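# Move the sand core from its mould to the plywood board

## Task

A long sand core with a rounded nose sits in its seat inside the mould, and a plywood board next to the mould has nothing on it. Lift the core out of the mould and set it on the board so that its flat block faces down, then release it.

## Robot and tools

Robot: two six-joint arms, left_arm and right_arm, each with a two-finger parallel gripper and a wrist camera (cam_left_wrist, cam_right_wrist, both 504x504 fisheye). In the scene frame the origin is on the table top midway between the arms, +z is up, +x points out over the table, and left_arm sits on the +y side (base near (+0.035, +0.238, 0) m), right_arm on the -y side (base near (+0.012, -0.334, 0) m). The names left and right refer to the arms, not to sides of any picture.

execute_actions takes "actions", a list holding at most one item, plus an optional "pictures" boolean (images come by default). An empty list only reports the current state. An item with "rows" is a motion; an item with only "steps" is a wait. A motion has 1 to 15 rows and "steps" up to 15 (default 15); each control step is 1/30 s, one row is used per step, and the final row repeats if rows run out. A wait may be up to 300 steps, counted from the previous result, and time spent replying counts toward it. A refused call moves nothing.

Each row is one flat list of 14 numbers covering both arms, always all 14 even if one arm stays still: left_arm's six joint targets then its gripper opening, followed by right_arm's six joint targets then its opening. The joint numbers are absolute target angles in radians, in the same order and convention as the Joint positions line: waist (-2.618 to 3.054), shoulder (0.000 to 3.142), elbow (0.000 to 3.142), wrist pitch (-1.571 to 1.571), wrist yaw (-1.571 to 1.571), wrist roll (-2.094 to 2.094). The true end stops may differ from these by up to 0.036 rad either way. A target more than 0.036 rad beyond a stated end, and farther out than the joint's last reported angle, gets the whole call refused. A target past the real end is clipped there, and the result then prints "joint sent to its limit" (possibly about an earlier, still-running action); the absence of that line does not prove more travel is available. The opening is an absolute value from -1 (closed) to +1 (fully open, about 0.094 m between pads).

Motion is rate-limited: each step the joint target is held within a set distance of the measured angle (waist 0.202, shoulder 0.258, elbow 0.238, wrist pitch 0.573, wrist yaw and roll 0.522 rad), and if the targets would carry the gripper more than 70 mm from where it is, all joints are pulled back proportionally. Far goals therefore need several calls. Between calls the arms keep heading for the last row sent until they settle, are blocked, or a step is HELD; after that only a new action moves them further. Fingers still opening or closing continue regardless.

Result lines: the state line gives, per arm, end_effector_position (metres, scene frame) and end_effector_quat_wxyz. That point lies between the finger pads, about 1 cm short of the tips; the fingers extend along the gripper's +z and close along its y axis. Reported hand positions can be off, more so at long reach. Joint positions and Joint velocities list each arm's joints (rad, rad/s) then the pad gap (m, m/s). grip_measured is the measured opening on the same -1..1 scale you command; each gripper's reading may be off by about 1 mm, constant for the scene. "joint command not followed" means the clearance checker altered or blocked some joint targets; the rest of the row still ran. HELD marks steps whose row was wholly or partly not sent. MOTOR HOT warns from 75 °C; OVER-TEMPERATURE FAULT means an arm was stopped (at 90 °C for 10 s, and at 100 °C the arm goes limp and drops). Holding a load, even while idle, heats motors.

Gripping: mid-range, the fingers move to where grip_measured equals your command. To hold the core, command about 0.03 below the grip_measured reading at contact; a smaller margin grips more lightly. Pad force tops out near 50 to 62 N per pad, and the first touch can spike briefly.

Cameras: calibration is given as fisheye K, D, and T_world_to_cam per camera, with each wrist camera's pose derived from its arm's joint readings; small per-scene errors exist, and results with pictures list cameras whose numbers changed. zoom_image takes "camera" (cam_left_wrist or cam_right_wrist) and "region" [x0, y0, x1, y1] in that camera's latest image pixels, origin top-left, at most 504 by 504; it only returns a closer picture.

read_manual (optional "section", default "licences") returns licence text and moves nothing. finished_scene takes "scene", the number of the current scene, ends and grades it irreversibly, and gives the next task if any. Replying with no tool call ends everything.

Cautions: do not let the arms collide or press on each other; do not push, drop or knock anything off the table; avoid slamming, hard pushes and slips. Brief tugs on held parts or nudges to loose objects may occur, so grip firmly enough. Release the core only once it rests flat-block-down on the board, then move clear before ending the scene. Quicker, smoother, lower-effort motion is better.

Each tool is called after ">>>" as name([rows], argument=value, ...), one row to a line, values as JSON.

## Session

>>> execute_actions(actions=[])

Scene clock: 0.00 s of 4400.00 s.
left_arm: end_effector_position=(+0.4524, +0.5134, +0.3140) grip_measured=+1.000 end_effector_quat_wxyz=(+0.676, -0.723, +0.100, -0.106) | right_arm: end_effector_position=(+0.5108, -0.3025, +0.3792) grip_measured=+1.000 end_effector_quat_wxyz=(+0.632, -0.233, +0.684, +0.280)
Joint positions: left_arm=[ 0.289  1.735  1.314  0.301 -0.996 -1.69   0.094] | right_arm=[-0.341  1.711  1.52   0.111 -0.985  0.023  0.094]
Joint velocities: left_arm=[ 0.007 -0.022 -0.002 -0.051 -0.081 -0.007  0.   ] | right_arm=[ 0.007 -0.002 -0.007 -0.007 -0.037  0.007  0.   ]
Motor temperatures (°C, as the motors report them): left_arm=[26 26 26 25 27 24] | right_arm=[26 26 27 27 26 24]

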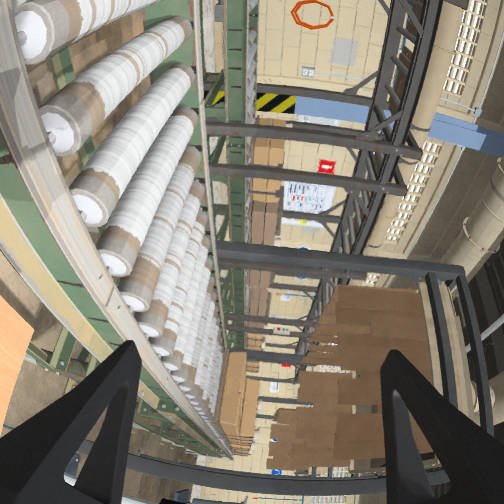

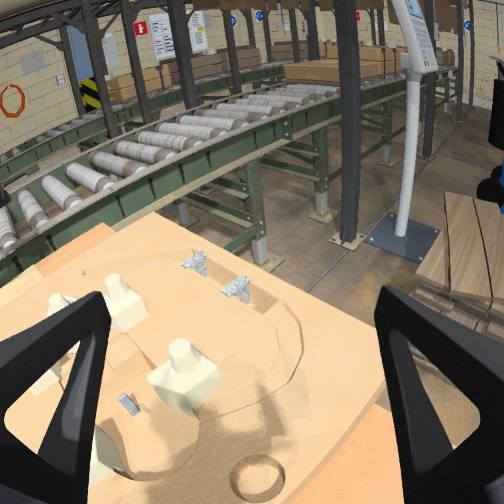

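>>> execute_actions([
  {"rows": [[0.0,1.7,1.8,-1.1,0,0,1, 0.2,1.7,1.8,-1.1,0,0,1]], "steps": 15},
], pictures=false)

>>> execute_actions([
  {"steps": 30},
])

Scene clock: 19.77 s of 4400.00 s.
left_arm: end_effector_position=(+0.5237, +0.2507, +0.3103) grip_measured=+1.000 end_effector_quat_wxyz=(+0.434, -0.312, +0.840, -0.090) | right_arm: end_effector_position=(+0.4302, -0.1786, +0.2577) grip_measured=+1.000 end_effector_quat_wxyz=(+0.303, -0.161, +0.935, +0.092)
Joint positions: left_arm=[-0.015  1.702  1.79  -0.746 -0.141 -0.669  0.094] | right_arm=[ 0.218  1.714  1.783 -1.    -0.087  0.005  0.094]
Joint velocities: left_arm=[ 0.071 -0.1    0.046 -2.132  0.96   2.894  0.   ] | right_arm=[-0.183  0.007  0.007 -0.74   0.593 -0.022  0.   ]
Motor temperatures (°C, as the motors report them): left_arm=[26 28 27 27 27 24] | right_arm=[26 28 28 28 26 24]
Steps of this call (steps 1 to 90: nothing new was sent; then 16.27 s passed at rest; steps 91 to 105: all 15 steps of this action). Readings (joint positions):
91: left_arm=[0.282 1.735 1.329 0.259 -0.969 -1.654] | right_arm=[-0.321 1.712 1.555 0.025 -0.914 0.019]
92: left_arm=[0.267 1.736 1.358 0.195 -0.920 -1.603] | right_arm=[-0.283 1.725 1.623 -0.098 -0.801 0.018]
94: left_arm=[0.212 1.736 1.424 0.079 -0.818 -1.504] | right_arm=[-0.164 1.734 1.730 -0.298 -0.591 0.015]
98: left_arm=[0.078 1.736 1.589 -0.173 -0.579 -1.276] | right_arm=[0.090 1.713 1.783 -0.598 -0.314 0.010]
105: the state above

Scene clock: 20.77 s of 4400.00 s.
left_arm: end_effector_position=(+0.4615, +0.2317, +0.2515) grip_measured=+1.000 end_effector_quat_wxyz=(+0.279, +0.005, +0.960, +0.000) | right_arm: end_effector_position=(+0.4193, -0.2040, +0.2446) grip_measured=+1.000 end_effector_quat_wxyz=(+0.267, -0.144, +0.952, +0.045)
Joint positions: left_arm=[-0.009  1.703  1.79  -1.091 -0.009 -0.007  0.094] | right_arm=[ 0.203  1.714  1.783 -1.09  -0.008  0.005  0.094]
Joint velocities: left_arm=[-0.007 -0.017  0.002  0.007 -0.051  0.037  0.   ] | right_arm=[-0.012 -0.002 -0.002  0.007 -0.051  0.007  0.   ]
Motor temperatures (°C, as the motors report them): left_arm=[26 28 27 27 27 24] | right_arm=[26 28 28 28 26 24]
Steps of this call (steps 1 to 30: the robot went on to your last target). Readings (joint positions):
1: left_arm=[-0.013 1.701 1.790 -0.814 -0.113 -0.571] | right_arm=[0.212 1.714 1.783 -1.021 -0.071 0.005]
2: left_arm=[-0.011 1.701 1.790 -0.872 -0.091 -0.474] | right_arm=[0.208 1.714 1.783 -1.037 -0.057 0.005]
4: left_arm=[-0.009 1.703 1.790 -0.962 -0.059 -0.307] | right_arm=[0.203 1.714 1.783 -1.059 -0.037 0.005]
8: left_arm=[-0.009 1.703 1.790 -1.045 -0.027 -0.129] | right_arm=[0.203 1.714 1.783 -1.080 -0.019 0.005]
30: the state above
camera_calibration (this result's frames):
cam_left_wrist: T_world_to_cam=[[0.0166271, -0.999323, -0.0328082, 0.239276], [-0.998566, -0.0182666, 0.0503252, 0.500682], [-0.0508904, 0.0319244, -0.998194, 0.367738], [0, 0, 0, 1]] pos_world=[0.5147, 0.23652, 0.349727]
cam_right_wrist: T_world_to_cam=[[0.2671, -0.963539, -0.0158468, -0.30934], [-0.962942, -0.267501, 0.0344451, 0.363736], [-0.0374282, 0.00605923, -0.999281, 0.359452], [0, 0, 0, 1]] pos_world=[0.446335, -0.202939, 0.341763]

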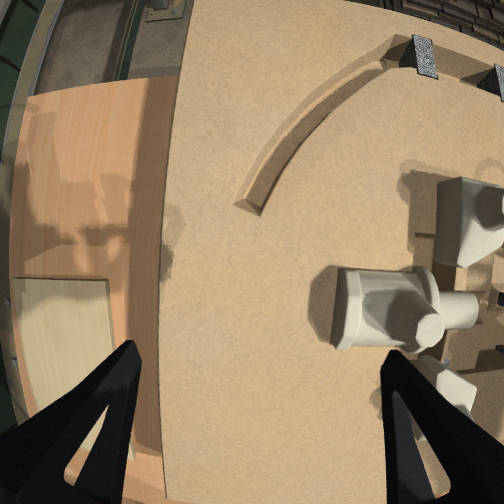

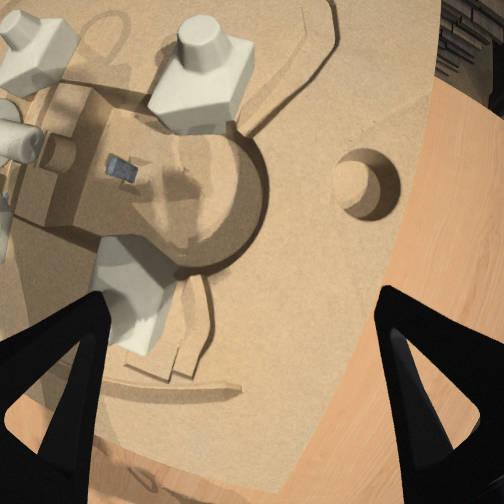

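>>> execute_actions([
  {"rows": [[-0.1,1.67,1.86,-1.2,0,0,1, 0.23,1.67,1.86,-1.2,0,0,1],[-0.2,1.63,1.93,-1.3,0,0,1, 0.27,1.63,1.93,-1.3,0,0,1],[-0.3,1.6,2.0,-1.4,0,0,1, 0.3,1.6,2.0,-1.4,0,0,1]], "steps": 15},
], pictures=false)

>>> execute_actions([
  {"steps": 15},
])

Scene clock: 38.13 s of 4400.00 s.
left_arm: end_effector_position=(+0.3867, +0.1211, +0.3244) grip_measured=+1.000 end_effector_quat_wxyz=(+0.288, +0.152, +0.944, -0.050) | right_arm: end_effector_position=(+0.3499, -0.1880, +0.3277) grip_measured=+1.000 end_effector_quat_wxyz=(+0.288, -0.190, +0.937, +0.061)
Joint positions: left_arm=[-0.308  1.601  1.988 -1.365  0.007 -0.003  0.094] | right_arm=[ 0.303  1.593  1.993 -1.372 -0.003  0.004  0.094]
Joint velocities: left_arm=[ 0.042 -0.002  0.002 -0.212 -0.081  0.007  0.   ] | right_arm=[-0.007  0.056 -0.007 -0.139 -0.037 -0.066  0.   ]
Motor temperatures (°C, as the motors report them): left_arm=[26 28 28 27 27 24] | right_arm=[26 29 29 28 26 24]
Steps of this call (steps 1 to 15: the robot went on to your last target; steps 16 to 90: nothing new was sent; then 13.87 s passed at rest; steps 91 to 105: all 15 steps of this action). Readings (joint positions):
91: left_arm=[-0.016 1.703 1.797 -1.104 -0.012 -0.006] | right_arm=[0.204 1.714 1.791 -1.103 -0.007 0.005]
92: left_arm=[-0.036 1.703 1.811 -1.130 -0.017 -0.006] | right_arm=[0.212 1.714 1.811 -1.136 -0.004 0.005]
94: left_arm=[-0.107 1.701 1.857 -1.192 -0.019 -0.006] | right_arm=[0.242 1.703 1.869 -1.209 -0.002 0.005]
98: left_arm=[-0.273 1.666 1.944 -1.284 -0.008 -0.005] | right_arm=[0.300 1.632 1.966 -1.304 -0.003 0.004]
105: the state above

Scene clock: 38.63 s of 4400.00 s.
left_arm: end_effector_position=(+0.3817, +0.1232, +0.3209) grip_measured=+1.000 end_effector_quat_wxyz=(+0.276, +0.152, +0.948, -0.048) | right_arm: end_effector_position=(+0.3473, -0.1891, +0.3236) grip_measured=+1.000 end_effector_quat_wxyz=(+0.278, -0.190, +0.940, +0.059)
Joint positions: left_arm=[-0.307  1.601  1.988 -1.391  0.007 -0.003  0.094] | right_arm=[ 0.303  1.598  1.993 -1.39  -0.003  0.004  0.094]
Joint velocities: left_arm=[ 0.002  0.017 -0.012  0.007  0.11   0.022  0.   ] | right_arm=[-0.002 -0.007  0.007  0.051 -0.081 -0.051  0.   ]
Motor temperatures (°C, as the motors report them): left_arm=[26 28 28 27 27 24] | right_arm=[26 29 29 28 26 24]
Steps of this call (steps 1 to 15: the robot went on to your last target). Readings (joint positions):
1: left_arm=[-0.307 1.601 1.988 -1.371 0.007 -0.003] | right_arm=[0.303 1.596 1.993 -1.376 -0.003 0.004]
2: left_arm=[-0.307 1.601 1.988 -1.376 0.007 -0.003] | right_arm=[0.303 1.597 1.993 -1.380 -0.003 0.004]
4: left_arm=[-0.307 1.601 1.988 -1.382 0.007 -0.003] | right_arm=[0.303 1.598 1.993 -1.384 -0.003 0.004]
8: left_arm=[-0.307 1.601 1.988 -1.388 0.007 -0.003] | right_arm=[0.303 1.598 1.993 -1.388 -0.003 0.004]
15: the state above
camera_calibration (this result's frames):
cam_left_wrist: T_world_to_cam=[[-0.28866, -0.957187, -0.0216447, 0.242236], [-0.956529, 0.287333, 0.0499281, 0.361904], [-0.0415713, 0.035116, -0.998518, 0.432482], [0, 0, 0, 1]] pos_world=[0.434074, 0.112691, 0.419015]
cam_right_wrist: T_world_to_cam=[[0.360573, -0.932656, -0.0117926, -0.302468], [-0.932657, -0.360675, 0.00797883, 0.276115], [-0.0116948, 0.0081215, -0.999899, 0.427315], [0, 0, 0, 1]] pos_world=[0.37158, -0.185982, 0.421501]

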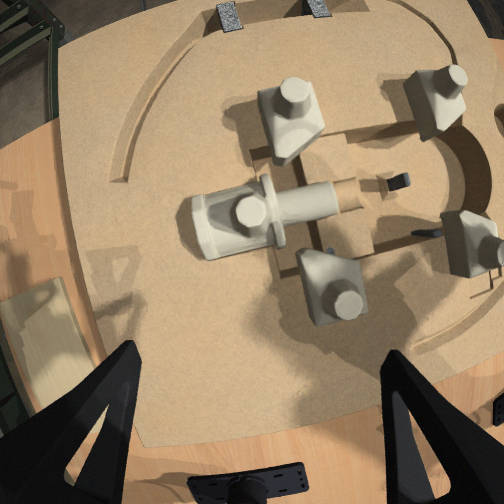

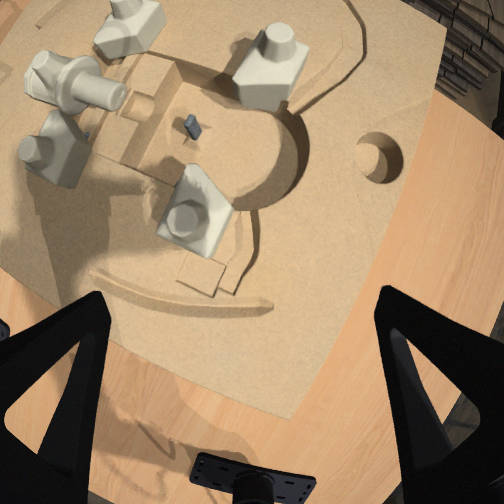

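>>> zoom_image(camera="cam_left_wrist", region=[170, 130, 390, 300])

>>> zoom_image(camera="cam_right_wrist", region=[0, 0, 200, 200])

Region (170, 130, 390, 300) of cam_left_wrist's 504x504 image, scaled by 2.291, with more detail than that image has; it fills the top 389 rows of this view, and the rest is white.

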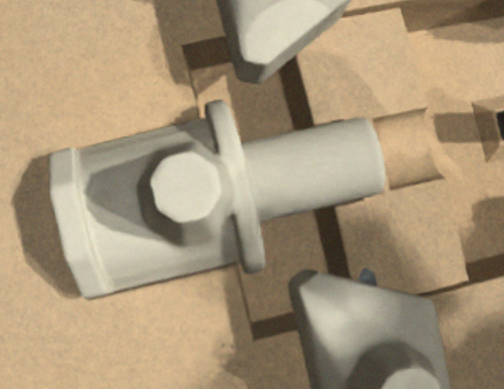

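Region (0, 0, 200, 200) of cam_right_wrist's 504x504 image, scaled by 2.520, with more detail than that image has.

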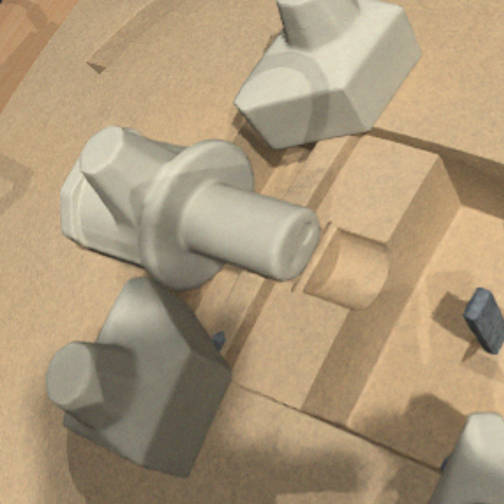

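>>> execute_actions([
  {"rows": [[-0.25,1.7,2.03,-1.42,0.14,0.3,0.8, 0.35,1.6,2.0,-1.35,0,0,1],[-0.25,1.7,2.03,-1.42,0.14,0.3,0.8, 0.35,1.6,2.0,-1.35,0,0,1],[-0.25,1.7,2.03,-1.42,0.14,0.3,0.8, 0.35,1.6,2.0,-1.35,0,0,1],[-0.19,1.8,2.06,-1.44,0.28,0.6,0.6, 0.4,1.6,2.0,-1.3,0,0,1],[-0.19,1.8,2.06,-1.44,0.28,0.6,0.6, 0.4,1.6,2.0,-1.3,0,0,1],[-0.19,1.8,2.06,-1.44,0.28,0.6,0.6, 0.4,1.6,2.0,-1.3,0,0,1],[-0.13,1.9,2.08,-1.46,0.42,0.95,0.45, 0.45,1.6,2.0,-1.25,0,0,1],[-0.13,1.9,2.08,-1.46,0.42,0.95,0.45, 0.45,1.6,2.0,-1.25,0,0,1],[-0.13,1.9,2.08,-1.46,0.42,0.95,0.45, 0.45,1.6,2.0,-1.25,0,0,1],[-0.07,2.02,2.1,-1.48,0.56,1.25,0.3, 0.5,1.6,2.0,-1.2,0,0,1],[-0.07,2.02,2.1,-1.48,0.56,1.25,0.3, 0.5,1.6,2.0,-1.2,0,0,1],[-0.07,2.02,2.1,-1.48,0.56,1.25,0.3, 0.5,1.6,2.0,-1.2,0,0,1],[-0.014,2.138,2.128,-1.505,0.70,1.571,0.2, 0.5,1.6,2.0,-1.2,0,0,1]], "steps": 15},
], pictures=false)

>>> execute_actions([
  {"steps": 30},
])

Scene clock: 159.13 s of 4400.00 s.
left_arm: end_effector_position=(+0.4516, +0.1270, +0.1803) grip_measured=+0.204 end_effector_quat_wxyz=(+0.180, +0.566, +0.780, -0.196) | right_arm: end_effector_position=(+0.3372, -0.1100, +0.3461) grip_measured=+1.000 end_effector_quat_wxyz=(+0.339, -0.275, +0.894, +0.105)
Joint positions: left_arm=[-0.04   2.105  2.094 -1.46   0.53   1.178  0.057] | right_arm=[ 0.5    1.598  1.993 -1.241  0.     0.004  0.094]
Joint velocities: left_arm=[ 0.496  1.038 -0.002  0.022  0.93   2.645 -0.005] | right_arm=[ 0.007  0.007  0.012  0.242 -0.11  -0.022  0.   ]
Motor temperatures (°C, as the motors report them): left_arm=[26 28 28 29 28 24] | right_arm=[26 28 29 29 26 24]
Steps of this call (steps 1 to 15: the robot went on to your last target; steps 16 to 90: nothing new was sent; then 117.00 s passed at rest; steps 91 to 105: all 15 steps of this action). Readings (joint positions):
91: left_arm=[-0.300 1.609 1.993 -1.398 0.025 0.038] | right_arm=[0.307 1.598 1.993 -1.389 -0.001 0.004]
92: left_arm=[-0.289 1.622 2.006 -1.403 0.049 0.090] | right_arm=[0.317 1.598 1.993 -1.386 0.000 0.004]
94: left_arm=[-0.257 1.663 2.023 -1.411 0.098 0.206] | right_arm=[0.343 1.598 1.993 -1.375 0.002 0.004]
98: left_arm=[-0.176 1.805 2.058 -1.427 0.245 0.533] | right_arm=[0.415 1.598 1.993 -1.327 0.003 0.004]
105: the state above

Scene clock: 160.13 s of 4400.00 s.
left_arm: end_effector_position=(+0.4528, +0.1199, +0.1740) grip_measured=+0.202 end_effector_quat_wxyz=(+0.239, +0.675, +0.660, -0.228) | right_arm: end_effector_position=(+0.3406, -0.1077, +0.3498) grip_measured=+1.000 end_effector_quat_wxyz=(+0.348, -0.274, +0.890, +0.108)
Joint positions: left_arm=[-0.008  2.162  2.104 -1.488  0.672  1.564  0.056] | right_arm=[ 0.5    1.598  1.993 -1.219  0.     0.004  0.094]
Joint velocities: left_arm=[-0.002 -0.007  0.007 -0.081 -0.022  0.022 -0.001] | right_arm=[ 0.007 -0.002  0.002 -0.081 -0.007 -0.022  0.   ]
Motor temperatures (°C, as the motors report them): left_arm=[26 28 28 29 28 24] | right_arm=[26 28 29 29 26 24]
Steps of this call (steps 1 to 30: the robot went on to your last target). Readings (joint positions):
1: left_arm=[-0.025 2.136 2.094 -1.462 0.556 1.255] | right_arm=[0.500 1.598 1.993 -1.235 0.000 0.004]
2: left_arm=[-0.014 2.160 2.094 -1.466 0.575 1.317] | right_arm=[0.500 1.598 1.993 -1.231 0.000 0.004]
4: left_arm=[-0.004 2.182 2.094 -1.471 0.601 1.406] | right_arm=[0.500 1.598 1.993 -1.226 0.000 0.004]
8: left_arm=[-0.007 2.171 2.099 -1.482 0.642 1.500] | right_arm=[0.500 1.598 1.993 -1.221 0.000 0.004]
30: the state above
camera_calibration (this result's frames):
cam_left_wrist: T_world_to_cam=[[-0.998733, -0.0153265, -0.0479405, 0.46956], [-0.012651, 0.998372, -0.0556228, -0.0559996], [0.0487149, -0.0549458, -0.9973, 0.258616], [0, 0, 0, 1]] pos_world=[0.455658, 0.077315, 0.277313]
cam_right_wrist: T_world_to_cam=[[0.536703, -0.843645, -0.0146338, -0.273182], [-0.833735, -0.527572, -0.162954, 0.307139], [0.129755, 0.0996586, -0.986525, 0.40973], [0, 0, 0, 1]] pos_world=[0.349525, -0.109264, 0.450261]

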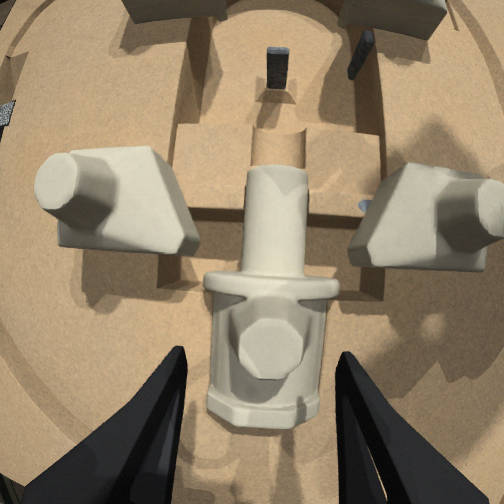

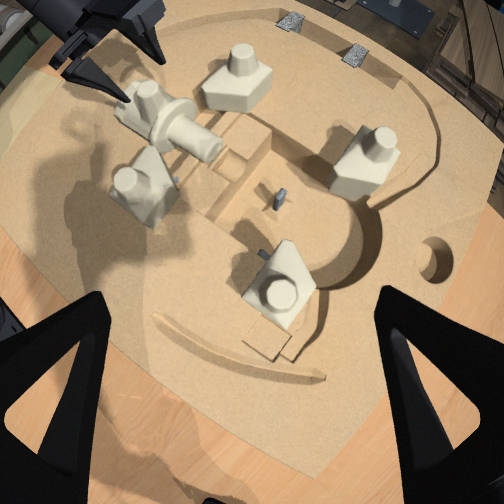

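>>> execute_actions([
  {"rows": [[-0.017,2.132,2.11,-1.49,0.70,1.571,0.2, 0.5,1.6,2.0,-1.2,0,0,1],[-0.02,2.126,2.09,-1.47,0.70,1.571,0.2, 0.5,1.6,2.0,-1.2,0,0,1],[-0.023,2.12,2.07,-1.45,0.70,1.571,0.2, 0.5,1.6,2.0,-1.2,0,0,1],[-0.025,2.115,2.05,-1.43,0.70,1.571,0.2, 0.5,1.6,2.0,-1.2,0,0,1],[-0.027,2.11,2.03,-1.415,0.70,1.571,0.2, 0.5,1.6,2.0,-1.2,0,0,1],[-0.029,2.105,2.01,-1.40,0.70,1.571,0.2, 0.5,1.6,2.0,-1.2,0,0,1],[-0.03,2.10,1.99,-1.38,0.70,1.571,0.2, 0.5,1.6,2.0,-1.2,0,0,1],[-0.03,2.098,1.97,-1.365,0.70,1.571,0.2, 0.5,1.6,2.0,-1.2,0,0,1]], "steps": 15},
], pictures=false)

>>> execute_actions([
  {"steps": 15},
])

Scene clock: 204.97 s of 4400.00 s.
left_arm: end_effector_position=(+0.4486, +0.1127, +0.1576) grip_measured=+0.202 end_effector_quat_wxyz=(+0.242, +0.682, +0.652, -0.225) | right_arm: end_effector_position=(+0.3406, -0.1077, +0.3498) grip_measured=+1.000 end_effector_quat_wxyz=(+0.348, -0.274, +0.890, +0.108)
Joint positions: left_arm=[-0.025  2.125  1.979 -1.385  0.674  1.565  0.056] | right_arm=[ 0.5    1.598  1.993 -1.219  0.     0.004  0.094]
Joint velocities: left_arm=[-0.007  0.007  0.007  0.154  0.037 -0.037 -0.   ] | right_arm=[-0.002 -0.002 -0.007 -0.051  0.066  0.037  0.   ]
Motor temperatures (°C, as the motors report them): left_arm=[26 32 29 27 28 24] | right_arm=[26 28 29 31 26 24]
Steps of this call (steps 1 to 15: the robot went on to your last target; steps 16 to 90: nothing new was sent; then 41.33 s passed at rest; steps 91 to 105: all 15 steps of this action). Readings (joint positions):
91: left_arm=[-0.008 2.162 2.104 -1.488 0.672 1.565] | right_arm=[0.500 1.598 1.993 -1.219 0.000 0.004]
92: left_arm=[-0.008 2.162 2.104 -1.487 0.672 1.565] | right_arm=[0.500 1.598 1.993 -1.219 0.000 0.004]
94: left_arm=[-0.010 2.155 2.090 -1.471 0.672 1.565] | right_arm=[0.500 1.598 1.993 -1.219 0.000 0.004]
98: left_arm=[-0.019 2.129 2.020 -1.426 0.674 1.565] | right_arm=[0.500 1.598 1.993 -1.219 0.000 0.004]
105: the state above

Scene clock: 205.47 s of 4400.00 s.
left_arm: end_effector_position=(+0.4515, +0.1126, +0.1577) grip_measured=+0.202 end_effector_quat_wxyz=(+0.247, +0.683, +0.651, -0.221) | right_arm: end_effector_position=(+0.3406, -0.1077, +0.3498) grip_measured=+1.000 end_effector_quat_wxyz=(+0.348, -0.274, +0.890, +0.108)
Joint positions: left_arm=[-0.025  2.125  1.979 -1.371  0.674  1.565  0.056] | right_arm=[ 0.5    1.598  1.993 -1.219  0.     0.004  0.094]
Joint velocities: left_arm=[ 0.017  0.007 -0.002 -0.022  0.066 -0.007  0.001] | right_arm=[ 0.007  0.022  0.002 -0.022  0.022  0.081  0.   ]
Motor temperatures (°C, as the motors report them): left_arm=[26 32 29 27 28 24] | right_arm=[26 28 29 31 26 24]
Steps of this call (steps 1 to 15: the robot went on to your last target). Readings (joint positions):
1: left_arm=[-0.025 2.125 1.979 -1.382 0.674 1.565] | right_arm=[0.500 1.598 1.993 -1.219 0.000 0.004]
2: left_arm=[-0.025 2.125 1.979 -1.380 0.674 1.565] | right_arm=[0.500 1.598 1.993 -1.219 0.000 0.004]
4: left_arm=[-0.025 2.125 1.979 -1.376 0.674 1.565] | right_arm=[0.500 1.598 1.993 -1.219 0.000 0.004]
8: left_arm=[-0.025 2.125 1.979 -1.373 0.674 1.565] | right_arm=[0.500 1.598 1.993 -1.219 0.000 0.004]
15: the state above
camera_calibration (this result's frames):
cam_left_wrist: T_world_to_cam=[[-0.997067, 0.0019281, -0.0765073, 0.469202], [0.00641004, 0.998274, -0.0583797, -0.057798], [0.0762627, -0.0586989, -0.995358, 0.229726], [0, 0, 0, 1]] pos_world=[0.450677, 0.0702781, 0.261182]
cam_right_wrist: T_world_to_cam=[[0.536703, -0.843645, -0.0146338, -0.273182], [-0.833735, -0.527572, -0.162954, 0.307139], [0.129755, 0.0996586, -0.986525, 0.40973], [0, 0, 0, 1]] pos_world=[0.349525, -0.109264, 0.450261]

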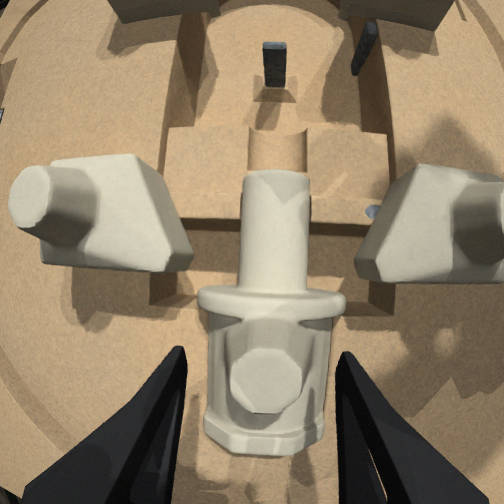

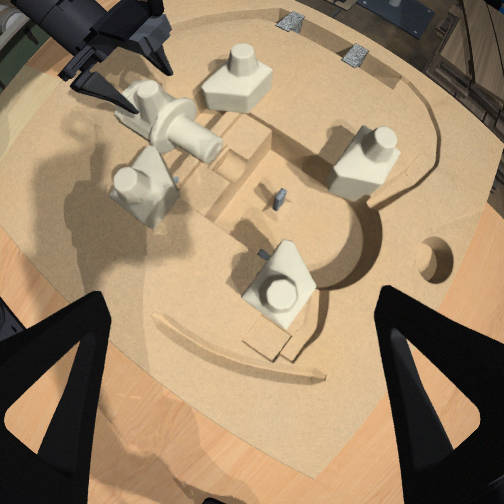

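>>> execute_actions([
  {"rows": [[-0.03,2.097,1.96,-1.355,0.70,1.571,0.2, 0.5,1.6,2.0,-1.2,0,0,1],[-0.03,2.097,1.95,-1.343,0.70,1.571,0.2, 0.5,1.6,2.0,-1.2,0,0,1],[-0.03,2.096,1.94,-1.331,0.70,1.571,0.2, 0.5,1.6,2.0,-1.2,0,0,1],[-0.03,2.096,1.93,-1.32,0.70,1.571,0.2, 0.5,1.6,2.0,-1.2,0,0,1],[-0.03,2.095,1.92,-1.31,0.70,1.571,0.2, 0.5,1.6,2.0,-1.2,0,0,1],[-0.03,2.095,1.91,-1.30,0.70,1.571,0.2, 0.5,1.6,2.0,-1.2,0,0,1],[-0.03,2.094,1.90,-1.29,0.70,1.571,0.2, 0.5,1.6,2.0,-1.2,0,0,1],[-0.03,2.094,1.89,-1.283,0.70,1.571,0.2, 0.5,1.6,2.0,-1.2,0,0,1],[-0.03,2.094,1.88,-1.276,0.70,1.571,0.2, 0.5,1.6,2.0,-1.2,0,0,1],[-0.03,2.094,1.873,-1.272,0.70,1.571,0.2, 0.5,1.6,2.0,-1.2,0,0,1]], "steps": 15},
], pictures=false)

>>> execute_actions([
  {"steps": 15},
])

Scene clock: 236.77 s of 4400.00 s.
left_arm: end_effector_position=(+0.4492, +0.1125, +0.1350) grip_measured=+0.202 end_effector_quat_wxyz=(+0.243, +0.682, +0.652, -0.225) | right_arm: end_effector_position=(+0.3406, -0.1077, +0.3498) grip_measured=+1.000 end_effector_quat_wxyz=(+0.348, -0.274, +0.890, +0.108)
Joint positions: left_arm=[-0.025  2.121  1.882 -1.29   0.675  1.565  0.056] | right_arm=[ 0.5    1.598  1.993 -1.219  0.     0.004  0.094]
Joint velocities: left_arm=[-0.002 -0.017  0.002  0.125 -0.022  0.007 -0.   ] | right_arm=[-0.007 -0.002 -0.012 -0.007 -0.037 -0.007  0.   ]
Motor temperatures (°C, as the motors report them): left_arm=[26 33 28 27 28 24] | right_arm=[26 28 29 32 26 24]
Steps of this call (steps 1 to 15: the robot went on to your last target; steps 16 to 90: nothing new was sent; then 27.80 s passed at rest; steps 91 to 105: all 15 steps of this action). Readings (joint positions):
91: left_arm=[-0.025 2.125 1.979 -1.371 0.674 1.565] | right_arm=[0.500 1.598 1.993 -1.219 0.000 0.004]
92: left_arm=[-0.025 2.125 1.977 -1.366 0.674 1.565] | right_arm=[0.500 1.598 1.993 -1.219 0.000 0.004]
94: left_arm=[-0.025 2.122 1.963 -1.353 0.674 1.565] | right_arm=[0.500 1.598 1.993 -1.219 0.000 0.004]
98: left_arm=[-0.025 2.121 1.922 -1.322 0.675 1.565] | right_arm=[0.500 1.598 1.993 -1.219 0.000 0.004]
105: the state above

Scene clock: 237.27 s of 4400.00 s.
left_arm: end_effector_position=(+0.4516, +0.1124, +0.1351) grip_measured=+0.202 end_effector_quat_wxyz=(+0.247, +0.683, +0.650, -0.221) | right_arm: end_effector_position=(+0.3406, -0.1077, +0.3498) grip_measured=+1.000 end_effector_quat_wxyz=(+0.348, -0.274, +0.890, +0.108)
Joint positions: left_arm=[-0.025  2.121  1.882 -1.279  0.675  1.565  0.056] | right_arm=[ 0.5    1.598  1.993 -1.219  0.     0.004  0.094]
Joint velocities: left_arm=[-0.022 -0.002 -0.012 -0.051 -0.007  0.051 -0.   ] | right_arm=[-0.007 -0.002  0.002 -0.037  0.139 -0.11   0.   ]
Motor temperatures (°C, as the motors report them): left_arm=[26 33 28 27 28 24] | right_arm=[26 28 29 32 26 24]
Steps of this call (steps 1 to 15: the robot went on to your last target). Readings (joint positions):
1: left_arm=[-0.025 2.121 1.882 -1.288 0.675 1.565] | right_arm=[0.500 1.598 1.993 -1.219 0.000 0.004]
2: left_arm=[-0.025 2.121 1.882 -1.286 0.675 1.565] | right_arm=[0.500 1.598 1.993 -1.219 0.000 0.004]
4: left_arm=[-0.025 2.121 1.882 -1.283 0.675 1.565] | right_arm=[0.500 1.598 1.993 -1.219 0.000 0.004]
8: left_arm=[-0.025 2.121 1.882 -1.280 0.675 1.565] | right_arm=[0.500 1.598 1.993 -1.219 0.000 0.004]
15: the state above
camera_calibration (this result's frames):
cam_left_wrist: T_world_to_cam=[[-0.99707, 0.00190214, -0.0764686, 0.467639], [0.00646909, 0.998206, -0.05952, -0.0588204], [0.0762182, -0.0598403, -0.995294, 0.207309], [0, 0, 0, 1]] pos_world=[0.450849, 0.0702308, 0.238592]
cam_right_wrist: T_world_to_cam=[[0.536703, -0.843645, -0.0146338, -0.273182], [-0.833735, -0.527572, -0.162954, 0.307139], [0.129755, 0.0996586, -0.986525, 0.40973], [0, 0, 0, 1]] pos_world=[0.349525, -0.109264, 0.450261]

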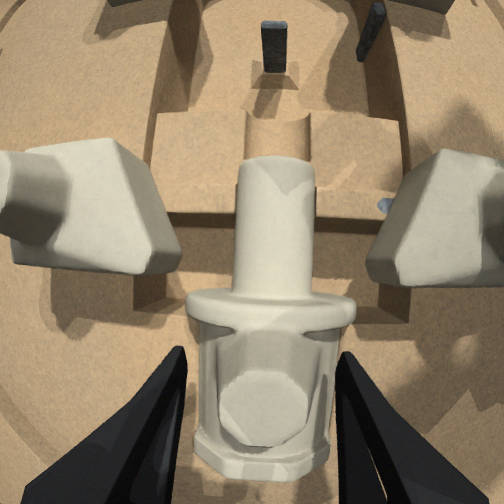

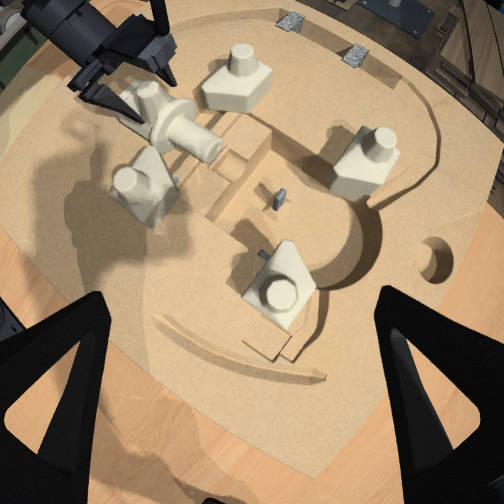

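>>> zoom_image(camera="cam_right_wrist", region=[60, 30, 240, 180])

Region (60, 30, 240, 180) of cam_right_wrist's 504x504 image, scaled by 2.800, with more detail than that image has.

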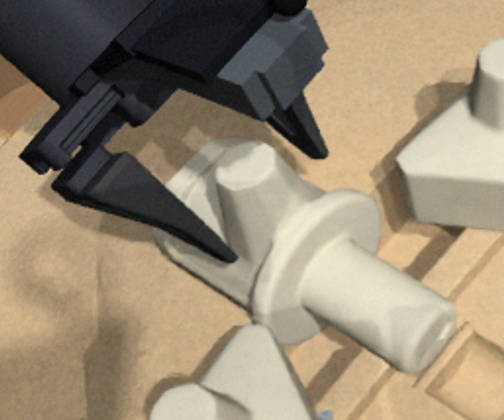

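>>> execute_actions([
  {"rows": [[-0.03,2.094,1.873,-1.272,0.70,1.571,0.12, 0.5,1.6,2.0,-1.2,0,0,1],[-0.03,2.094,1.873,-1.272,0.70,1.571,0.05, 0.5,1.6,2.0,-1.2,0,0,1],[-0.03,2.094,1.873,-1.272,0.70,1.571,-0.02, 0.5,1.6,2.0,-1.2,0,0,1],[-0.03,2.094,1.873,-1.272,0.70,1.571,-0.08, 0.5,1.6,2.0,-1.2,0,0,1],[-0.03,2.094,1.873,-1.272,0.70,1.571,-0.13, 0.5,1.6,2.0,-1.2,0,0,1],[-0.03,2.094,1.873,-1.272,0.70,1.571,-0.17, 0.5,1.6,2.0,-1.2,0,0,1],[-0.03,2.094,1.873,-1.272,0.70,1.571,-0.20, 0.5,1.6,2.0,-1.2,0,0,1],[-0.03,2.094,1.873,-1.272,0.70,1.571,-0.22, 0.5,1.6,2.0,-1.2,0,0,1],[-0.03,2.094,1.873,-1.272,0.70,1.571,-0.24, 0.5,1.6,2.0,-1.2,0,0,1],[-0.03,2.094,1.873,-1.272,0.70,1.571,-0.26, 0.5,1.6,2.0,-1.2,0,0,1],[-0.03,2.094,1.873,-1.272,0.70,1.571,-0.28, 0.5,1.6,2.0,-1.2,0,0,1]], "steps": 15},
])

Scene clock: 269.83 s of 4400.00 s.
left_arm: end_effector_position=(+0.4500, +0.1125, +0.1350) grip_measured=-0.251 end_effector_quat_wxyz=(+0.245, +0.683, +0.651, -0.224) | right_arm: end_effector_position=(+0.3406, -0.1077, +0.3498) grip_measured=+1.000 end_effector_quat_wxyz=(+0.349, -0.274, +0.890, +0.108)
Joint positions: left_arm=[-0.025  2.121  1.882 -1.286  0.675  1.566  0.035] | right_arm=[ 0.5    1.598  1.993 -1.218  0.     0.004  0.094]
Joint velocities: left_arm=[-0.012 -0.022  0.002 -0.051 -0.037  0.007 -0.001] | right_arm=[-0.007 -0.002  0.007 -0.007  0.007 -0.066  0.   ]
Motor temperatures (°C, as the motors report them): left_arm=[26 33 28 27 28 24] | right_arm=[26 29 29 32 26 24]
Steps of this call (steps 1 to 15: the robot went on to your last target; steps 16 to 90: nothing new was sent; then 29.07 s passed at rest; steps 91 to 105: all 15 steps of this action). Readings (joint positions):
91: left_arm=[-0.025 2.121 1.882 -1.278 0.675 1.565] | right_arm=[0.500 1.598 1.993 -1.219 0.000 0.004]
92: left_arm=[-0.025 2.121 1.882 -1.278 0.675 1.565] | right_arm=[0.500 1.598 1.993 -1.219 0.000 0.004]
94: left_arm=[-0.025 2.121 1.882 -1.278 0.675 1.566] | right_arm=[0.500 1.598 1.993 -1.219 0.000 0.004]
98: left_arm=[-0.025 2.121 1.882 -1.286 0.675 1.566] | right_arm=[0.500 1.598 1.993 -1.218 0.000 0.004]
105: the state above
camera_calibration (this result's frames):
cam_left_wrist: T_world_to_cam=[[-0.997607, 0.00221928, -0.0691017, 0.465253], [0.00632733, 0.998221, -0.0592874, -0.0588413], [0.0688472, -0.0595827, -0.995846, 0.210719], [0, 0, 0, 1]] pos_world=[0.450005, 0.0702592, 0.238505]
cam_right_wrist: T_world_to_cam=[[0.536707, -0.843641, -0.0146466, -0.273175], [-0.833684, -0.527537, -0.16333, 0.307336], [0.130066, 0.0998711, -0.986463, 0.409677], [0, 0, 0, 1]] pos_world=[0.349551, -0.109246, 0.450327]

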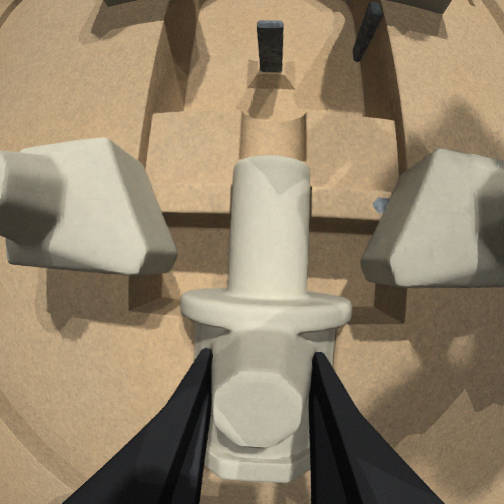

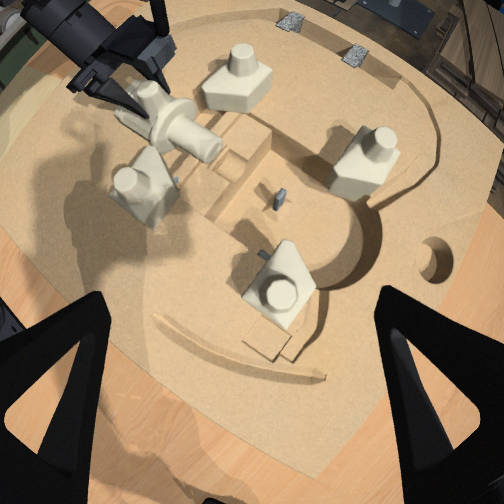

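>>> execute_actions(actions=[])

>>> zoom_image(camera="cam_right_wrist", region=[80, 40, 220, 160])

Scene clock: 277.17 s of 4400.00 s.
left_arm: end_effector_position=(+0.4500, +0.1125, +0.1350) grip_measured=-0.251 end_effector_quat_wxyz=(+0.245, +0.683, +0.651, -0.224) | right_arm: end_effector_position=(+0.3406, -0.1077, +0.3498) grip_measured=+1.000 end_effector_quat_wxyz=(+0.349, -0.274, +0.890, +0.108)
Joint positions: left_arm=[-0.025  2.121  1.882 -1.286  0.675  1.566  0.035] | right_arm=[ 0.5    1.598  1.993 -1.218  0.     0.004  0.094]
Joint velocities: left_arm=[ 0.012  0.027  0.002  0.007 -0.066 -0.022 -0.   ] | right_arm=[ 0.002 -0.007  0.007  0.051  0.037  0.037  0.   ]
Motor temperatures (°C, as the motors report them): left_arm=[26 33 28 27 28 24] | right_arm=[26 29 29 32 26 24]
Steps of this call (steps 1 to 15: the robot went on to your last target; steps 16 to 90: nothing new was sent; then 4.33 s passed at rest). Readings (joint positions):
1: left_arm=[-0.025 2.121 1.882 -1.286 0.675 1.566] | right_arm=[0.500 1.598 1.993 -1.218 0.000 0.004]
2: left_arm=[-0.025 2.121 1.882 -1.286 0.675 1.566] | right_arm=[0.500 1.598 1.993 -1.218 0.000 0.004]
4: left_arm=[-0.025 2.121 1.882 -1.286 0.675 1.566] | right_arm=[0.500 1.598 1.993 -1.218 0.000 0.004]
8: left_arm=[-0.025 2.121 1.882 -1.286 0.675 1.566] | right_arm=[0.500 1.598 1.993 -1.218 0.000 0.004]
90: the state above
All arms were judged still, so your last target was given up. Only a new action makes them travel on or press farther. Fingers that are still opening or closing keep moving.
camera_calibration (this result's frames):
cam_left_wrist: T_world_to_cam=[[-0.997607, 0.00221928, -0.0691017, 0.465253], [0.00632733, 0.998221, -0.0592874, -0.0588413], [0.0688472, -0.0595827, -0.995846, 0.210719], [0, 0, 0, 1]] pos_world=[0.450005, 0.0702592, 0.238505]
cam_right_wrist: T_world_to_cam=[[0.536707, -0.843641, -0.0146466, -0.273175], [-0.833684, -0.527537, -0.16333, 0.307336], [0.130066, 0.0998711, -0.986463, 0.409677], [0, 0, 0, 1]] pos_world=[0.349551, -0.109246, 0.450327]

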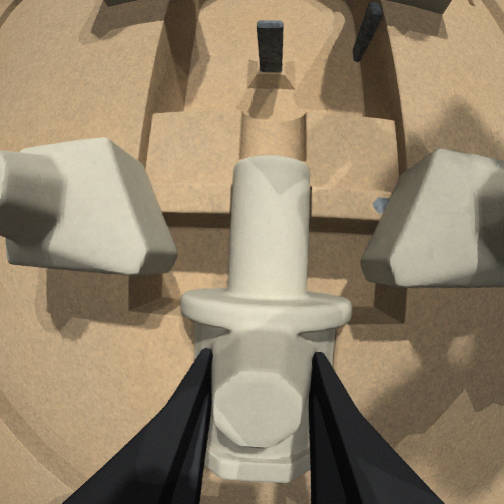

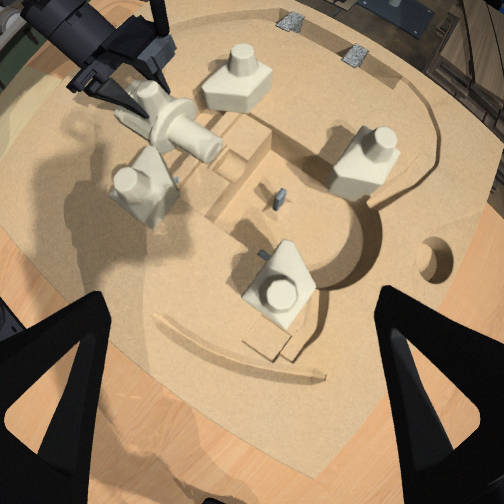

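Region (80, 40, 220, 160) of cam_right_wrist's 504x504 image, scaled by 3.600, with more detail than that image has; it fills the top 432 rows of this view, and the rest is white.

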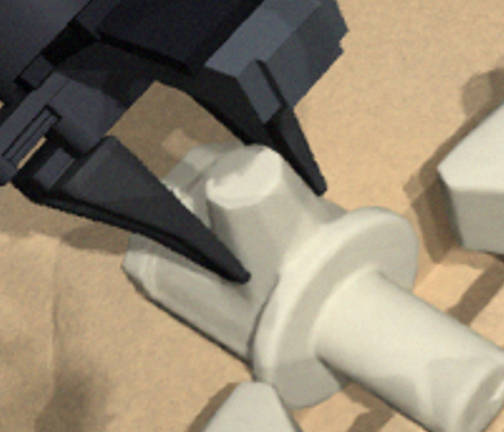

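>>> execute_actions([
  {"rows": [[-0.03,2.094,1.885,-1.285,0.70,1.571,-0.285, 0.5,1.6,2.0,-1.2,0,0,1],[-0.03,2.094,1.895,-1.295,0.70,1.571,-0.285, 0.5,1.6,2.0,-1.2,0,0,1],[-0.03,2.094,1.903,-1.303,0.70,1.571,-0.285, 0.5,1.6,2.0,-1.2,0,0,1],[-0.03,2.094,1.908,-1.308,0.70,1.571,-0.285, 0.5,1.6,2.0,-1.2,0,0,1],[-0.03,2.095,1.912,-1.312,0.70,1.571,-0.285, 0.5,1.6,2.0,-1.2,0,0,1],[-0.03,2.095,1.916,-1.316,0.70,1.571,-0.285, 0.5,1.6,2.0,-1.2,0,0,1],[-0.03,2.095,1.92,-1.32,0.70,1.571,-0.285, 0.5,1.6,2.0,-1.2,0,0,1],[-0.03,2.095,1.924,-1.324,0.70,1.571,-0.285, 0.5,1.6,2.0,-1.2,0,0,1],[-0.03,2.095,1.928,-1.328,0.70,1.571,-0.285, 0.5,1.6,2.0,-1.2,0,0,1],[-0.03,2.095,1.932,-1.332,0.70,1.571,-0.285, 0.5,1.6,2.0,-1.2,0,0,1],[-0.03,2.096,1.936,-1.335,0.70,1.571,-0.285, 0.5,1.6,2.0,-1.2,0,0,1],[-0.03,2.096,1.94,-1.338,0.70,1.571,-0.285, 0.5,1.6,2.0,-1.2,0,0,1],[-0.03,2.096,1.944,-1.34,0.70,1.571,-0.285, 0.5,1.6,2.0,-1.2,0,0,1],[-0.03,2.096,1.948,-1.342,0.70,1.571,-0.285, 0.5,1.6,2.0,-1.2,0,0,1]], "steps": 15},
], pictures=false)

>>> execute_actions([
  {"steps": 10},
])

Scene clock: 312.13 s of 4400.00 s.
left_arm: end_effector_position=(+0.4493, +0.1140, +0.1368) grip_measured=-0.251 end_effector_quat_wxyz=(+0.238, +0.685, +0.653, -0.219) | right_arm: end_effector_position=(+0.3406, -0.1077, +0.3498) grip_measured=+1.000 end_effector_quat_wxyz=(+0.349, -0.274, +0.890, +0.108)
Joint positions: left_arm=[-0.027  2.121  1.897 -1.304  0.657  1.566  0.035] | right_arm=[ 0.5    1.598  1.993 -1.218  0.     0.004  0.094]
Joint velocities: left_arm=[-0.017 -0.007  0.051 -0.125 -0.11  -0.007  0.   ] | right_arm=[ 0.002  0.002 -0.002 -0.066 -0.037 -0.037  0.   ]
Motor temperatures (°C, as the motors report them): left_arm=[26 34 28 27 28 24] | right_arm=[26 29 29 33 26 24]
Steps of this call (steps 1 to 90: nothing new was sent; then 31.47 s passed at rest; steps 91 to 105: all 15 steps of this action). Readings (joint positions):
91: left_arm=[-0.025 2.121 1.882 -1.286 0.675 1.566] | right_arm=[0.500 1.598 1.993 -1.218 0.000 0.004]
92: left_arm=[-0.025 2.121 1.882 -1.287 0.675 1.566] | right_arm=[0.500 1.598 1.993 -1.218 0.000 0.004]
94: left_arm=[-0.025 2.121 1.882 -1.287 0.675 1.566] | right_arm=[0.500 1.598 1.993 -1.218 0.000 0.004]
98: left_arm=[-0.025 2.121 1.882 -1.288 0.675 1.566] | right_arm=[0.500 1.598 1.993 -1.218 0.000 0.004]
105: the state above

Scene clock: 312.47 s of 4400.00 s.
left_arm: end_effector_position=(+0.4491, +0.1140, +0.1371) grip_measured=-0.251 end_effector_quat_wxyz=(+0.237, +0.686, +0.653, -0.218) | right_arm: end_effector_position=(+0.3406, -0.1077, +0.3498) grip_measured=+1.000 end_effector_quat_wxyz=(+0.349, -0.274, +0.890, +0.108)
Joint positions: left_arm=[-0.028  2.121  1.9   -1.307  0.654  1.566  0.035] | right_arm=[ 0.5    1.598  1.993 -1.218  0.     0.004  0.094]
Joint velocities: left_arm=[-0.007 -0.022 -0.002 -0.007 -0.037  0.007  0.   ] | right_arm=[-0.002  0.007 -0.002  0.037 -0.007 -0.022  0.   ]
Motor temperatures (°C, as the motors report them): left_arm=[26 34 28 27 28 24] | right_arm=[26 29 29 33 26 24]
Steps of this call (steps 1 to 10: the robot went on to your last target). Readings (joint positions):
1: left_arm=[-0.027 2.121 1.898 -1.306 0.655 1.566] | right_arm=[0.500 1.598 1.993 -1.218 0.000 0.004]
2: left_arm=[-0.028 2.121 1.899 -1.307 0.654 1.566] | right_arm=[0.500 1.598 1.993 -1.218 0.000 0.004]
4: left_arm=[-0.028 2.121 1.899 -1.307 0.654 1.566] | right_arm=[0.500 1.598 1.993 -1.218 0.000 0.004]
8: left_arm=[-0.028 2.121 1.900 -1.307 0.654 1.566] | right_arm=[0.500 1.598 1.993 -1.218 0.000 0.004]
10: the state above
camera_calibration (this result's frames):
cam_left_wrist: T_world_to_cam=[[-0.997741, 0.00674566, -0.0668412, 0.463647], [0.00931794, 0.999225, -0.0382467, -0.0645935], [0.0665314, -0.0387831, -0.99703, 0.211793], [0, 0, 0, 1]] pos_world=[0.449111, 0.0696298, 0.239684]
cam_right_wrist: T_world_to_cam=[[0.536707, -0.843641, -0.0146466, -0.273175], [-0.833684, -0.527537, -0.16333, 0.307336], [0.130066, 0.0998711, -0.986463, 0.409677], [0, 0, 0, 1]] pos_world=[0.349551, -0.109246, 0.450327]

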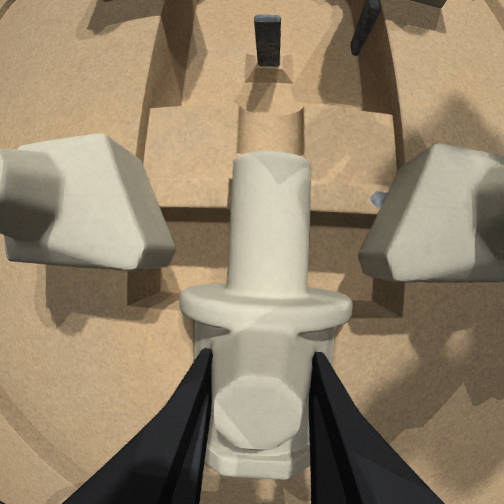

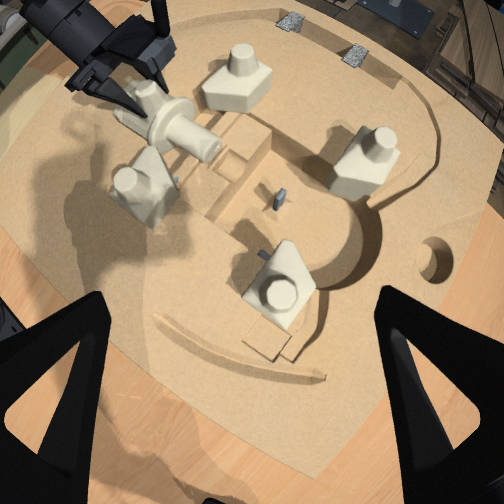

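>>> execute_actions([
  {"rows": [[-0.03,2.096,1.951,-1.344,0.703,1.571,-0.285, 0.5,1.6,2.0,-1.2,0,0,1],[-0.03,2.096,1.954,-1.346,0.706,1.571,-0.285, 0.5,1.6,2.0,-1.2,0,0,1],[-0.03,2.096,1.957,-1.348,0.709,1.571,-0.285, 0.5,1.6,2.0,-1.2,0,0,1],[-0.03,2.096,1.96,-1.35,0.712,1.571,-0.285, 0.5,1.6,2.0,-1.2,0,0,1],[-0.03,2.096,1.963,-1.352,0.715,1.571,-0.285, 0.5,1.6,2.0,-1.2,0,0,1],[-0.03,2.096,1.966,-1.354,0.718,1.571,-0.285, 0.5,1.6,2.0,-1.2,0,0,1],[-0.03,2.096,1.969,-1.356,0.721,1.571,-0.285, 0.5,1.6,2.0,-1.2,0,0,1],[-0.03,2.096,1.972,-1.358,0.724,1.571,-0.285, 0.5,1.6,2.0,-1.2,0,0,1],[-0.03,2.096,1.975,-1.36,0.727,1.571,-0.285, 0.5,1.6,2.0,-1.2,0,0,1],[-0.03,2.096,1.978,-1.362,0.73,1.571,-0.285, 0.5,1.6,2.0,-1.2,0,0,1],[-0.03,2.096,1.981,-1.364,0.73,1.571,-0.285, 0.5,1.6,2.0,-1.2,0,0,1],[-0.03,2.096,1.984,-1.366,0.73,1.571,-0.285, 0.5,1.6,2.0,-1.2,0,0,1],[-0.03,2.096,1.987,-1.368,0.73,1.571,-0.285, 0.5,1.6,2.0,-1.2,0,0,1],[-0.03,2.096,1.99,-1.37,0.73,1.571,-0.285, 0.5,1.6,2.0,-1.2,0,0,1]], "steps": 15},
], pictures=false)

>>> execute_actions([
  {"steps": 10},
])

Scene clock: 327.60 s of 4400.00 s.
left_arm: end_effector_position=(+0.4483, +0.1140, +0.1463) grip_measured=-0.251 end_effector_quat_wxyz=(+0.236, +0.686, +0.653, -0.219) | right_arm: end_effector_position=(+0.3406, -0.1077, +0.3498) grip_measured=+1.000 end_effector_quat_wxyz=(+0.349, -0.274, +0.890, +0.108)
Joint positions: left_arm=[-0.028  2.121  1.936 -1.346  0.654  1.566  0.035] | right_arm=[ 0.5    1.598  1.993 -1.218  0.     0.004  0.094]
Joint velocities: left_arm=[-0.007 -0.002  0.071 -0.095 -0.11  -0.037 -0.001] | right_arm=[ 0.007  0.002 -0.007  0.007 -0.007 -0.022  0.   ]
Motor temperatures (°C, as the motors report them): left_arm=[26 34 30 27 29 24] | right_arm=[26 29 29 33 26 24]
Steps of this call (steps 1 to 15: the robot went on to your last target; steps 16 to 90: nothing new was sent; then 11.63 s passed at rest; steps 91 to 105: all 15 steps of this action). Readings (joint positions):
91: left_arm=[-0.028 2.121 1.900 -1.307 0.654 1.566] | right_arm=[0.500 1.598 1.993 -1.218 0.000 0.004]
92: left_arm=[-0.028 2.121 1.900 -1.307 0.654 1.566] | right_arm=[0.500 1.598 1.993 -1.218 0.000 0.004]
94: left_arm=[-0.028 2.121 1.902 -1.310 0.654 1.566] | right_arm=[0.500 1.598 1.993 -1.218 0.000 0.004]
98: left_arm=[-0.028 2.121 1.915 -1.323 0.654 1.566] | right_arm=[0.500 1.598 1.993 -1.218 0.000 0.004]
105: the state above

Scene clock: 327.93 s of 4400.00 s.
left_arm: end_effector_position=(+0.4482, +0.1140, +0.1474) grip_measured=-0.251 end_effector_quat_wxyz=(+0.236, +0.686, +0.653, -0.219) | right_arm: end_effector_position=(+0.3406, -0.1077, +0.3498) grip_measured=+1.000 end_effector_quat_wxyz=(+0.349, -0.274, +0.890, +0.108)
Joint positions: left_arm=[-0.028  2.121  1.941 -1.35   0.654  1.566  0.035] | right_arm=[ 0.5    1.598  1.993 -1.218  0.     0.004  0.094]
Joint velocities: left_arm=[-0.007  0.002 -0.012  0.066 -0.037  0.007  0.001] | right_arm=[-0.007  0.017 -0.002 -0.022 -0.022 -0.022  0.   ]
Motor temperatures (°C, as the motors report them): left_arm=[26 34 30 27 29 24] | right_arm=[26 29 29 33 26 24]
Steps of this call (steps 1 to 10: the robot went on to your last target). Readings (joint positions):
1: left_arm=[-0.028 2.121 1.939 -1.348 0.654 1.566] | right_arm=[0.500 1.598 1.993 -1.218 0.000 0.004]
2: left_arm=[-0.028 2.121 1.940 -1.349 0.654 1.566] | right_arm=[0.500 1.598 1.993 -1.218 0.000 0.004]
4: left_arm=[-0.028 2.121 1.941 -1.350 0.654 1.566] | right_arm=[0.500 1.598 1.993 -1.218 0.000 0.004]
8: left_arm=[-0.028 2.121 1.941 -1.350 0.654 1.566] | right_arm=[0.500 1.598 1.993 -1.218 0.000 0.004]
10: the state above
camera_calibration (this result's frames):
cam_left_wrist: T_world_to_cam=[[-0.997891, 0.00675157, -0.0645585, 0.463172], [0.00923054, 0.999228, -0.0381779, -0.064199], [0.0642509, -0.0386933, -0.997183, 0.223125], [0, 0, 0, 1]] pos_world=[0.448452, 0.0696558, 0.249947]
cam_right_wrist: T_world_to_cam=[[0.536707, -0.843641, -0.0146466, -0.273175], [-0.833684, -0.527537, -0.16333, 0.307336], [0.130066, 0.0998711, -0.986463, 0.409677], [0, 0, 0, 1]] pos_world=[0.349551, -0.109246, 0.450327]

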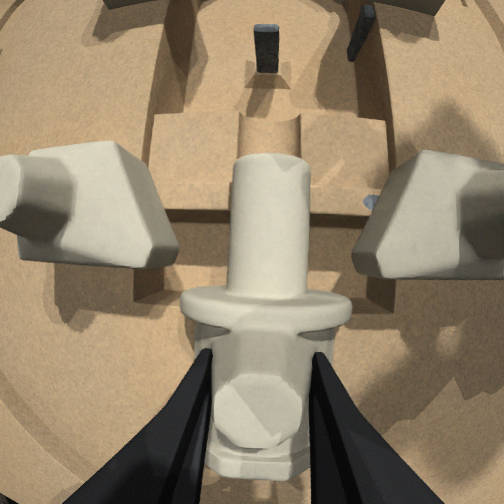

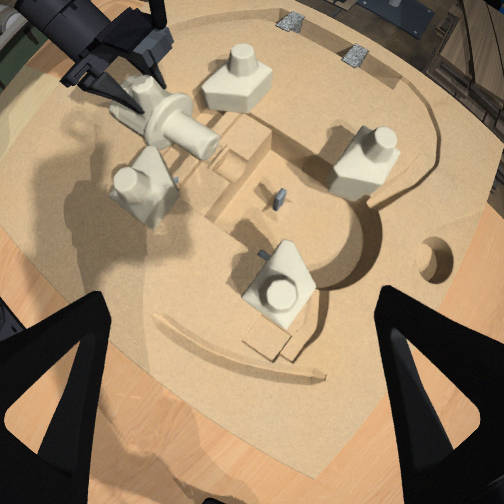

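>>> execute_actions([
  {"rows": [[-0.03,2.098,1.996,-1.375,0.73,1.571,-0.285, 0.5,1.6,2.0,-1.2,0,0,1],[-0.03,2.10,2.003,-1.381,0.73,1.571,-0.285, 0.5,1.6,2.0,-1.2,0,0,1],[-0.03,2.102,2.011,-1.388,0.73,1.571,-0.285, 0.5,1.6,2.0,-1.2,0,0,1],[-0.03,2.104,2.019,-1.395,0.73,1.571,-0.285, 0.5,1.6,2.0,-1.2,0,0,1],[-0.03,2.105,2.027,-1.402,0.73,1.571,-0.285, 0.5,1.6,2.0,-1.2,0,0,1],[-0.03,2.106,2.035,-1.409,0.73,1.571,-0.285, 0.5,1.6,2.0,-1.2,0,0,1],[-0.03,2.107,2.043,-1.416,0.73,1.571,-0.285, 0.5,1.6,2.0,-1.2,0,0,1],[-0.03,2.108,2.051,-1.423,0.73,1.571,-0.285, 0.5,1.6,2.0,-1.2,0,0,1],[-0.03,2.109,2.059,-1.43,0.73,1.571,-0.285, 0.5,1.6,2.0,-1.2,0,0,1],[-0.03,2.11,2.067,-1.437,0.73,1.571,-0.285, 0.5,1.6,2.0,-1.2,0,0,1],[-0.03,2.111,2.075,-1.444,0.73,1.571,-0.285, 0.5,1.6,2.0,-1.2,0,0,1],[-0.03,2.112,2.083,-1.451,0.73,1.571,-0.285, 0.5,1.6,2.0,-1.2,0,0,1],[-0.03,2.113,2.091,-1.458,0.73,1.571,-0.285, 0.5,1.6,2.0,-1.2,0,0,1],[-0.03,2.114,2.099,-1.465,0.73,1.571,-0.285, 0.5,1.6,2.0,-1.2,0,0,1],[-0.03,2.115,2.106,-1.47,0.73,1.571,-0.285, 0.5,1.6,2.0,-1.2,0,0,1]], "steps": 15},
], pictures=false)

>>> execute_actions([
  {"steps": 10},
])

Scene clock: 358.20 s of 4400.00 s.
left_arm: end_effector_position=(+0.4506, +0.1141, +0.1700) grip_measured=-0.251 end_effector_quat_wxyz=(+0.240, +0.687, +0.651, -0.213) | right_arm: end_effector_position=(+0.3406, -0.1077, +0.3498) grip_measured=+1.000 end_effector_quat_wxyz=(+0.349, -0.274, +0.890, +0.108)
Joint positions: left_arm=[-0.028  2.129  2.044 -1.431  0.653  1.567  0.035] | right_arm=[ 0.5    1.598  1.993 -1.218  0.     0.004  0.094]
Joint velocities: left_arm=[ 0.012  0.032  0.232 -0.212 -0.007 -0.081 -0.001] | right_arm=[ 0.012  0.007  0.007 -0.095  0.066 -0.066  0.   ]
Motor temperatures (°C, as the motors report them): left_arm=[26 35 31 26 30 24] | right_arm=[26 29 29 33 26 24]
Steps of this call (steps 1 to 15: the robot went on to your last target; steps 16 to 90: nothing new was sent; then 26.77 s passed at rest; steps 91 to 105: all 15 steps of this action). Readings (joint positions):
91: left_arm=[-0.028 2.121 1.941 -1.350 0.654 1.566] | right_arm=[0.500 1.598 1.993 -1.218 0.000 0.004]
92: left_arm=[-0.028 2.121 1.943 -1.352 0.653 1.567] | right_arm=[0.500 1.598 1.993 -1.218 0.000 0.004]
94: left_arm=[-0.028 2.124 1.954 -1.361 0.653 1.567] | right_arm=[0.500 1.598 1.993 -1.218 0.000 0.004]
98: left_arm=[-0.028 2.129 1.985 -1.385 0.653 1.567] | right_arm=[0.500 1.598 1.993 -1.218 0.000 0.004]
105: the state above

Scene clock: 358.53 s of 4400.00 s.
left_arm: end_effector_position=(+0.4478, +0.1142, +0.1739) grip_measured=-0.251 end_effector_quat_wxyz=(+0.237, +0.686, +0.653, -0.217) | right_arm: end_effector_position=(+0.3406, -0.1077, +0.3498) grip_measured=+1.000 end_effector_quat_wxyz=(+0.349, -0.274, +0.890, +0.108)
Joint positions: left_arm=[-0.028  2.129  2.06  -1.457  0.653  1.567  0.035] | right_arm=[ 0.5    1.598  1.993 -1.218  0.     0.004  0.094]
Joint velocities: left_arm=[-0.022  0.002 -0.012  0.007 -0.007 -0.037 -0.   ] | right_arm=[-0.007 -0.007  0.002  0.037  0.022 -0.022  0.   ]
Motor temperatures (°C, as the motors report them): left_arm=[26 35 31 26 30 24] | right_arm=[26 29 29 33 26 24]
Steps of this call (steps 1 to 10: the robot went on to your last target). Readings (joint positions):
1: left_arm=[-0.028 2.129 2.050 -1.436 0.653 1.567] | right_arm=[0.500 1.598 1.993 -1.218 0.000 0.004]
2: left_arm=[-0.028 2.129 2.055 -1.441 0.653 1.567] | right_arm=[0.500 1.598 1.993 -1.218 0.000 0.004]
4: left_arm=[-0.028 2.129 2.060 -1.446 0.653 1.567] | right_arm=[0.500 1.598 1.993 -1.218 0.000 0.004]
8: left_arm=[-0.028 2.129 2.060 -1.455 0.653 1.567] | right_arm=[0.500 1.598 1.993 -1.218 0.000 0.004]
10: the state above
camera_calibration (this result's frames):
cam_left_wrist: T_world_to_cam=[[-0.997564, 0.00706947, -0.0693921, 0.465177], [0.00966687, 0.999262, -0.0371666, -0.0637336], [0.0690781, -0.0377469, -0.996897, 0.247311], [0, 0, 0, 1]] pos_world=[0.447576, 0.0697332, 0.276454]
cam_right_wrist: T_world_to_cam=[[0.536707, -0.843641, -0.0146466, -0.273175], [-0.833684, -0.527537, -0.16333, 0.307336], [0.130066, 0.0998711, -0.986463, 0.409677], [0, 0, 0, 1]] pos_world=[0.349551, -0.109246, 0.450327]

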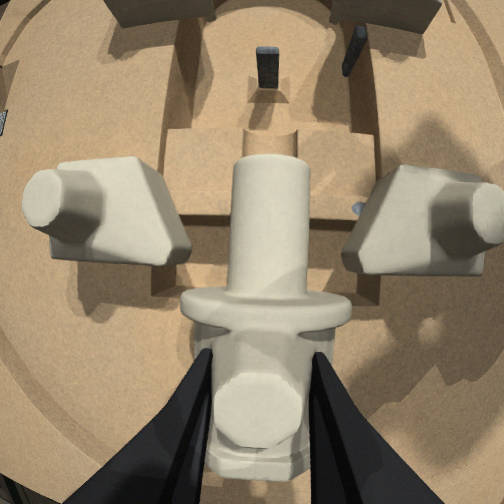

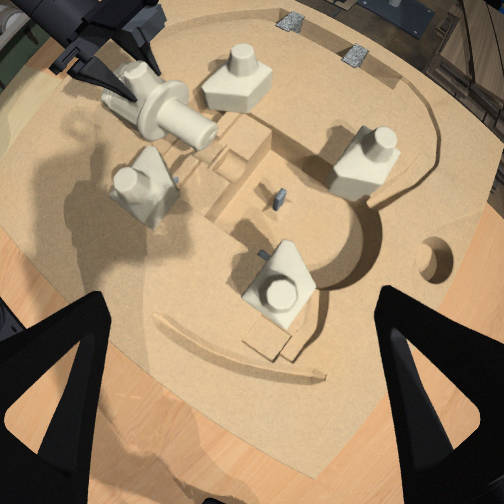

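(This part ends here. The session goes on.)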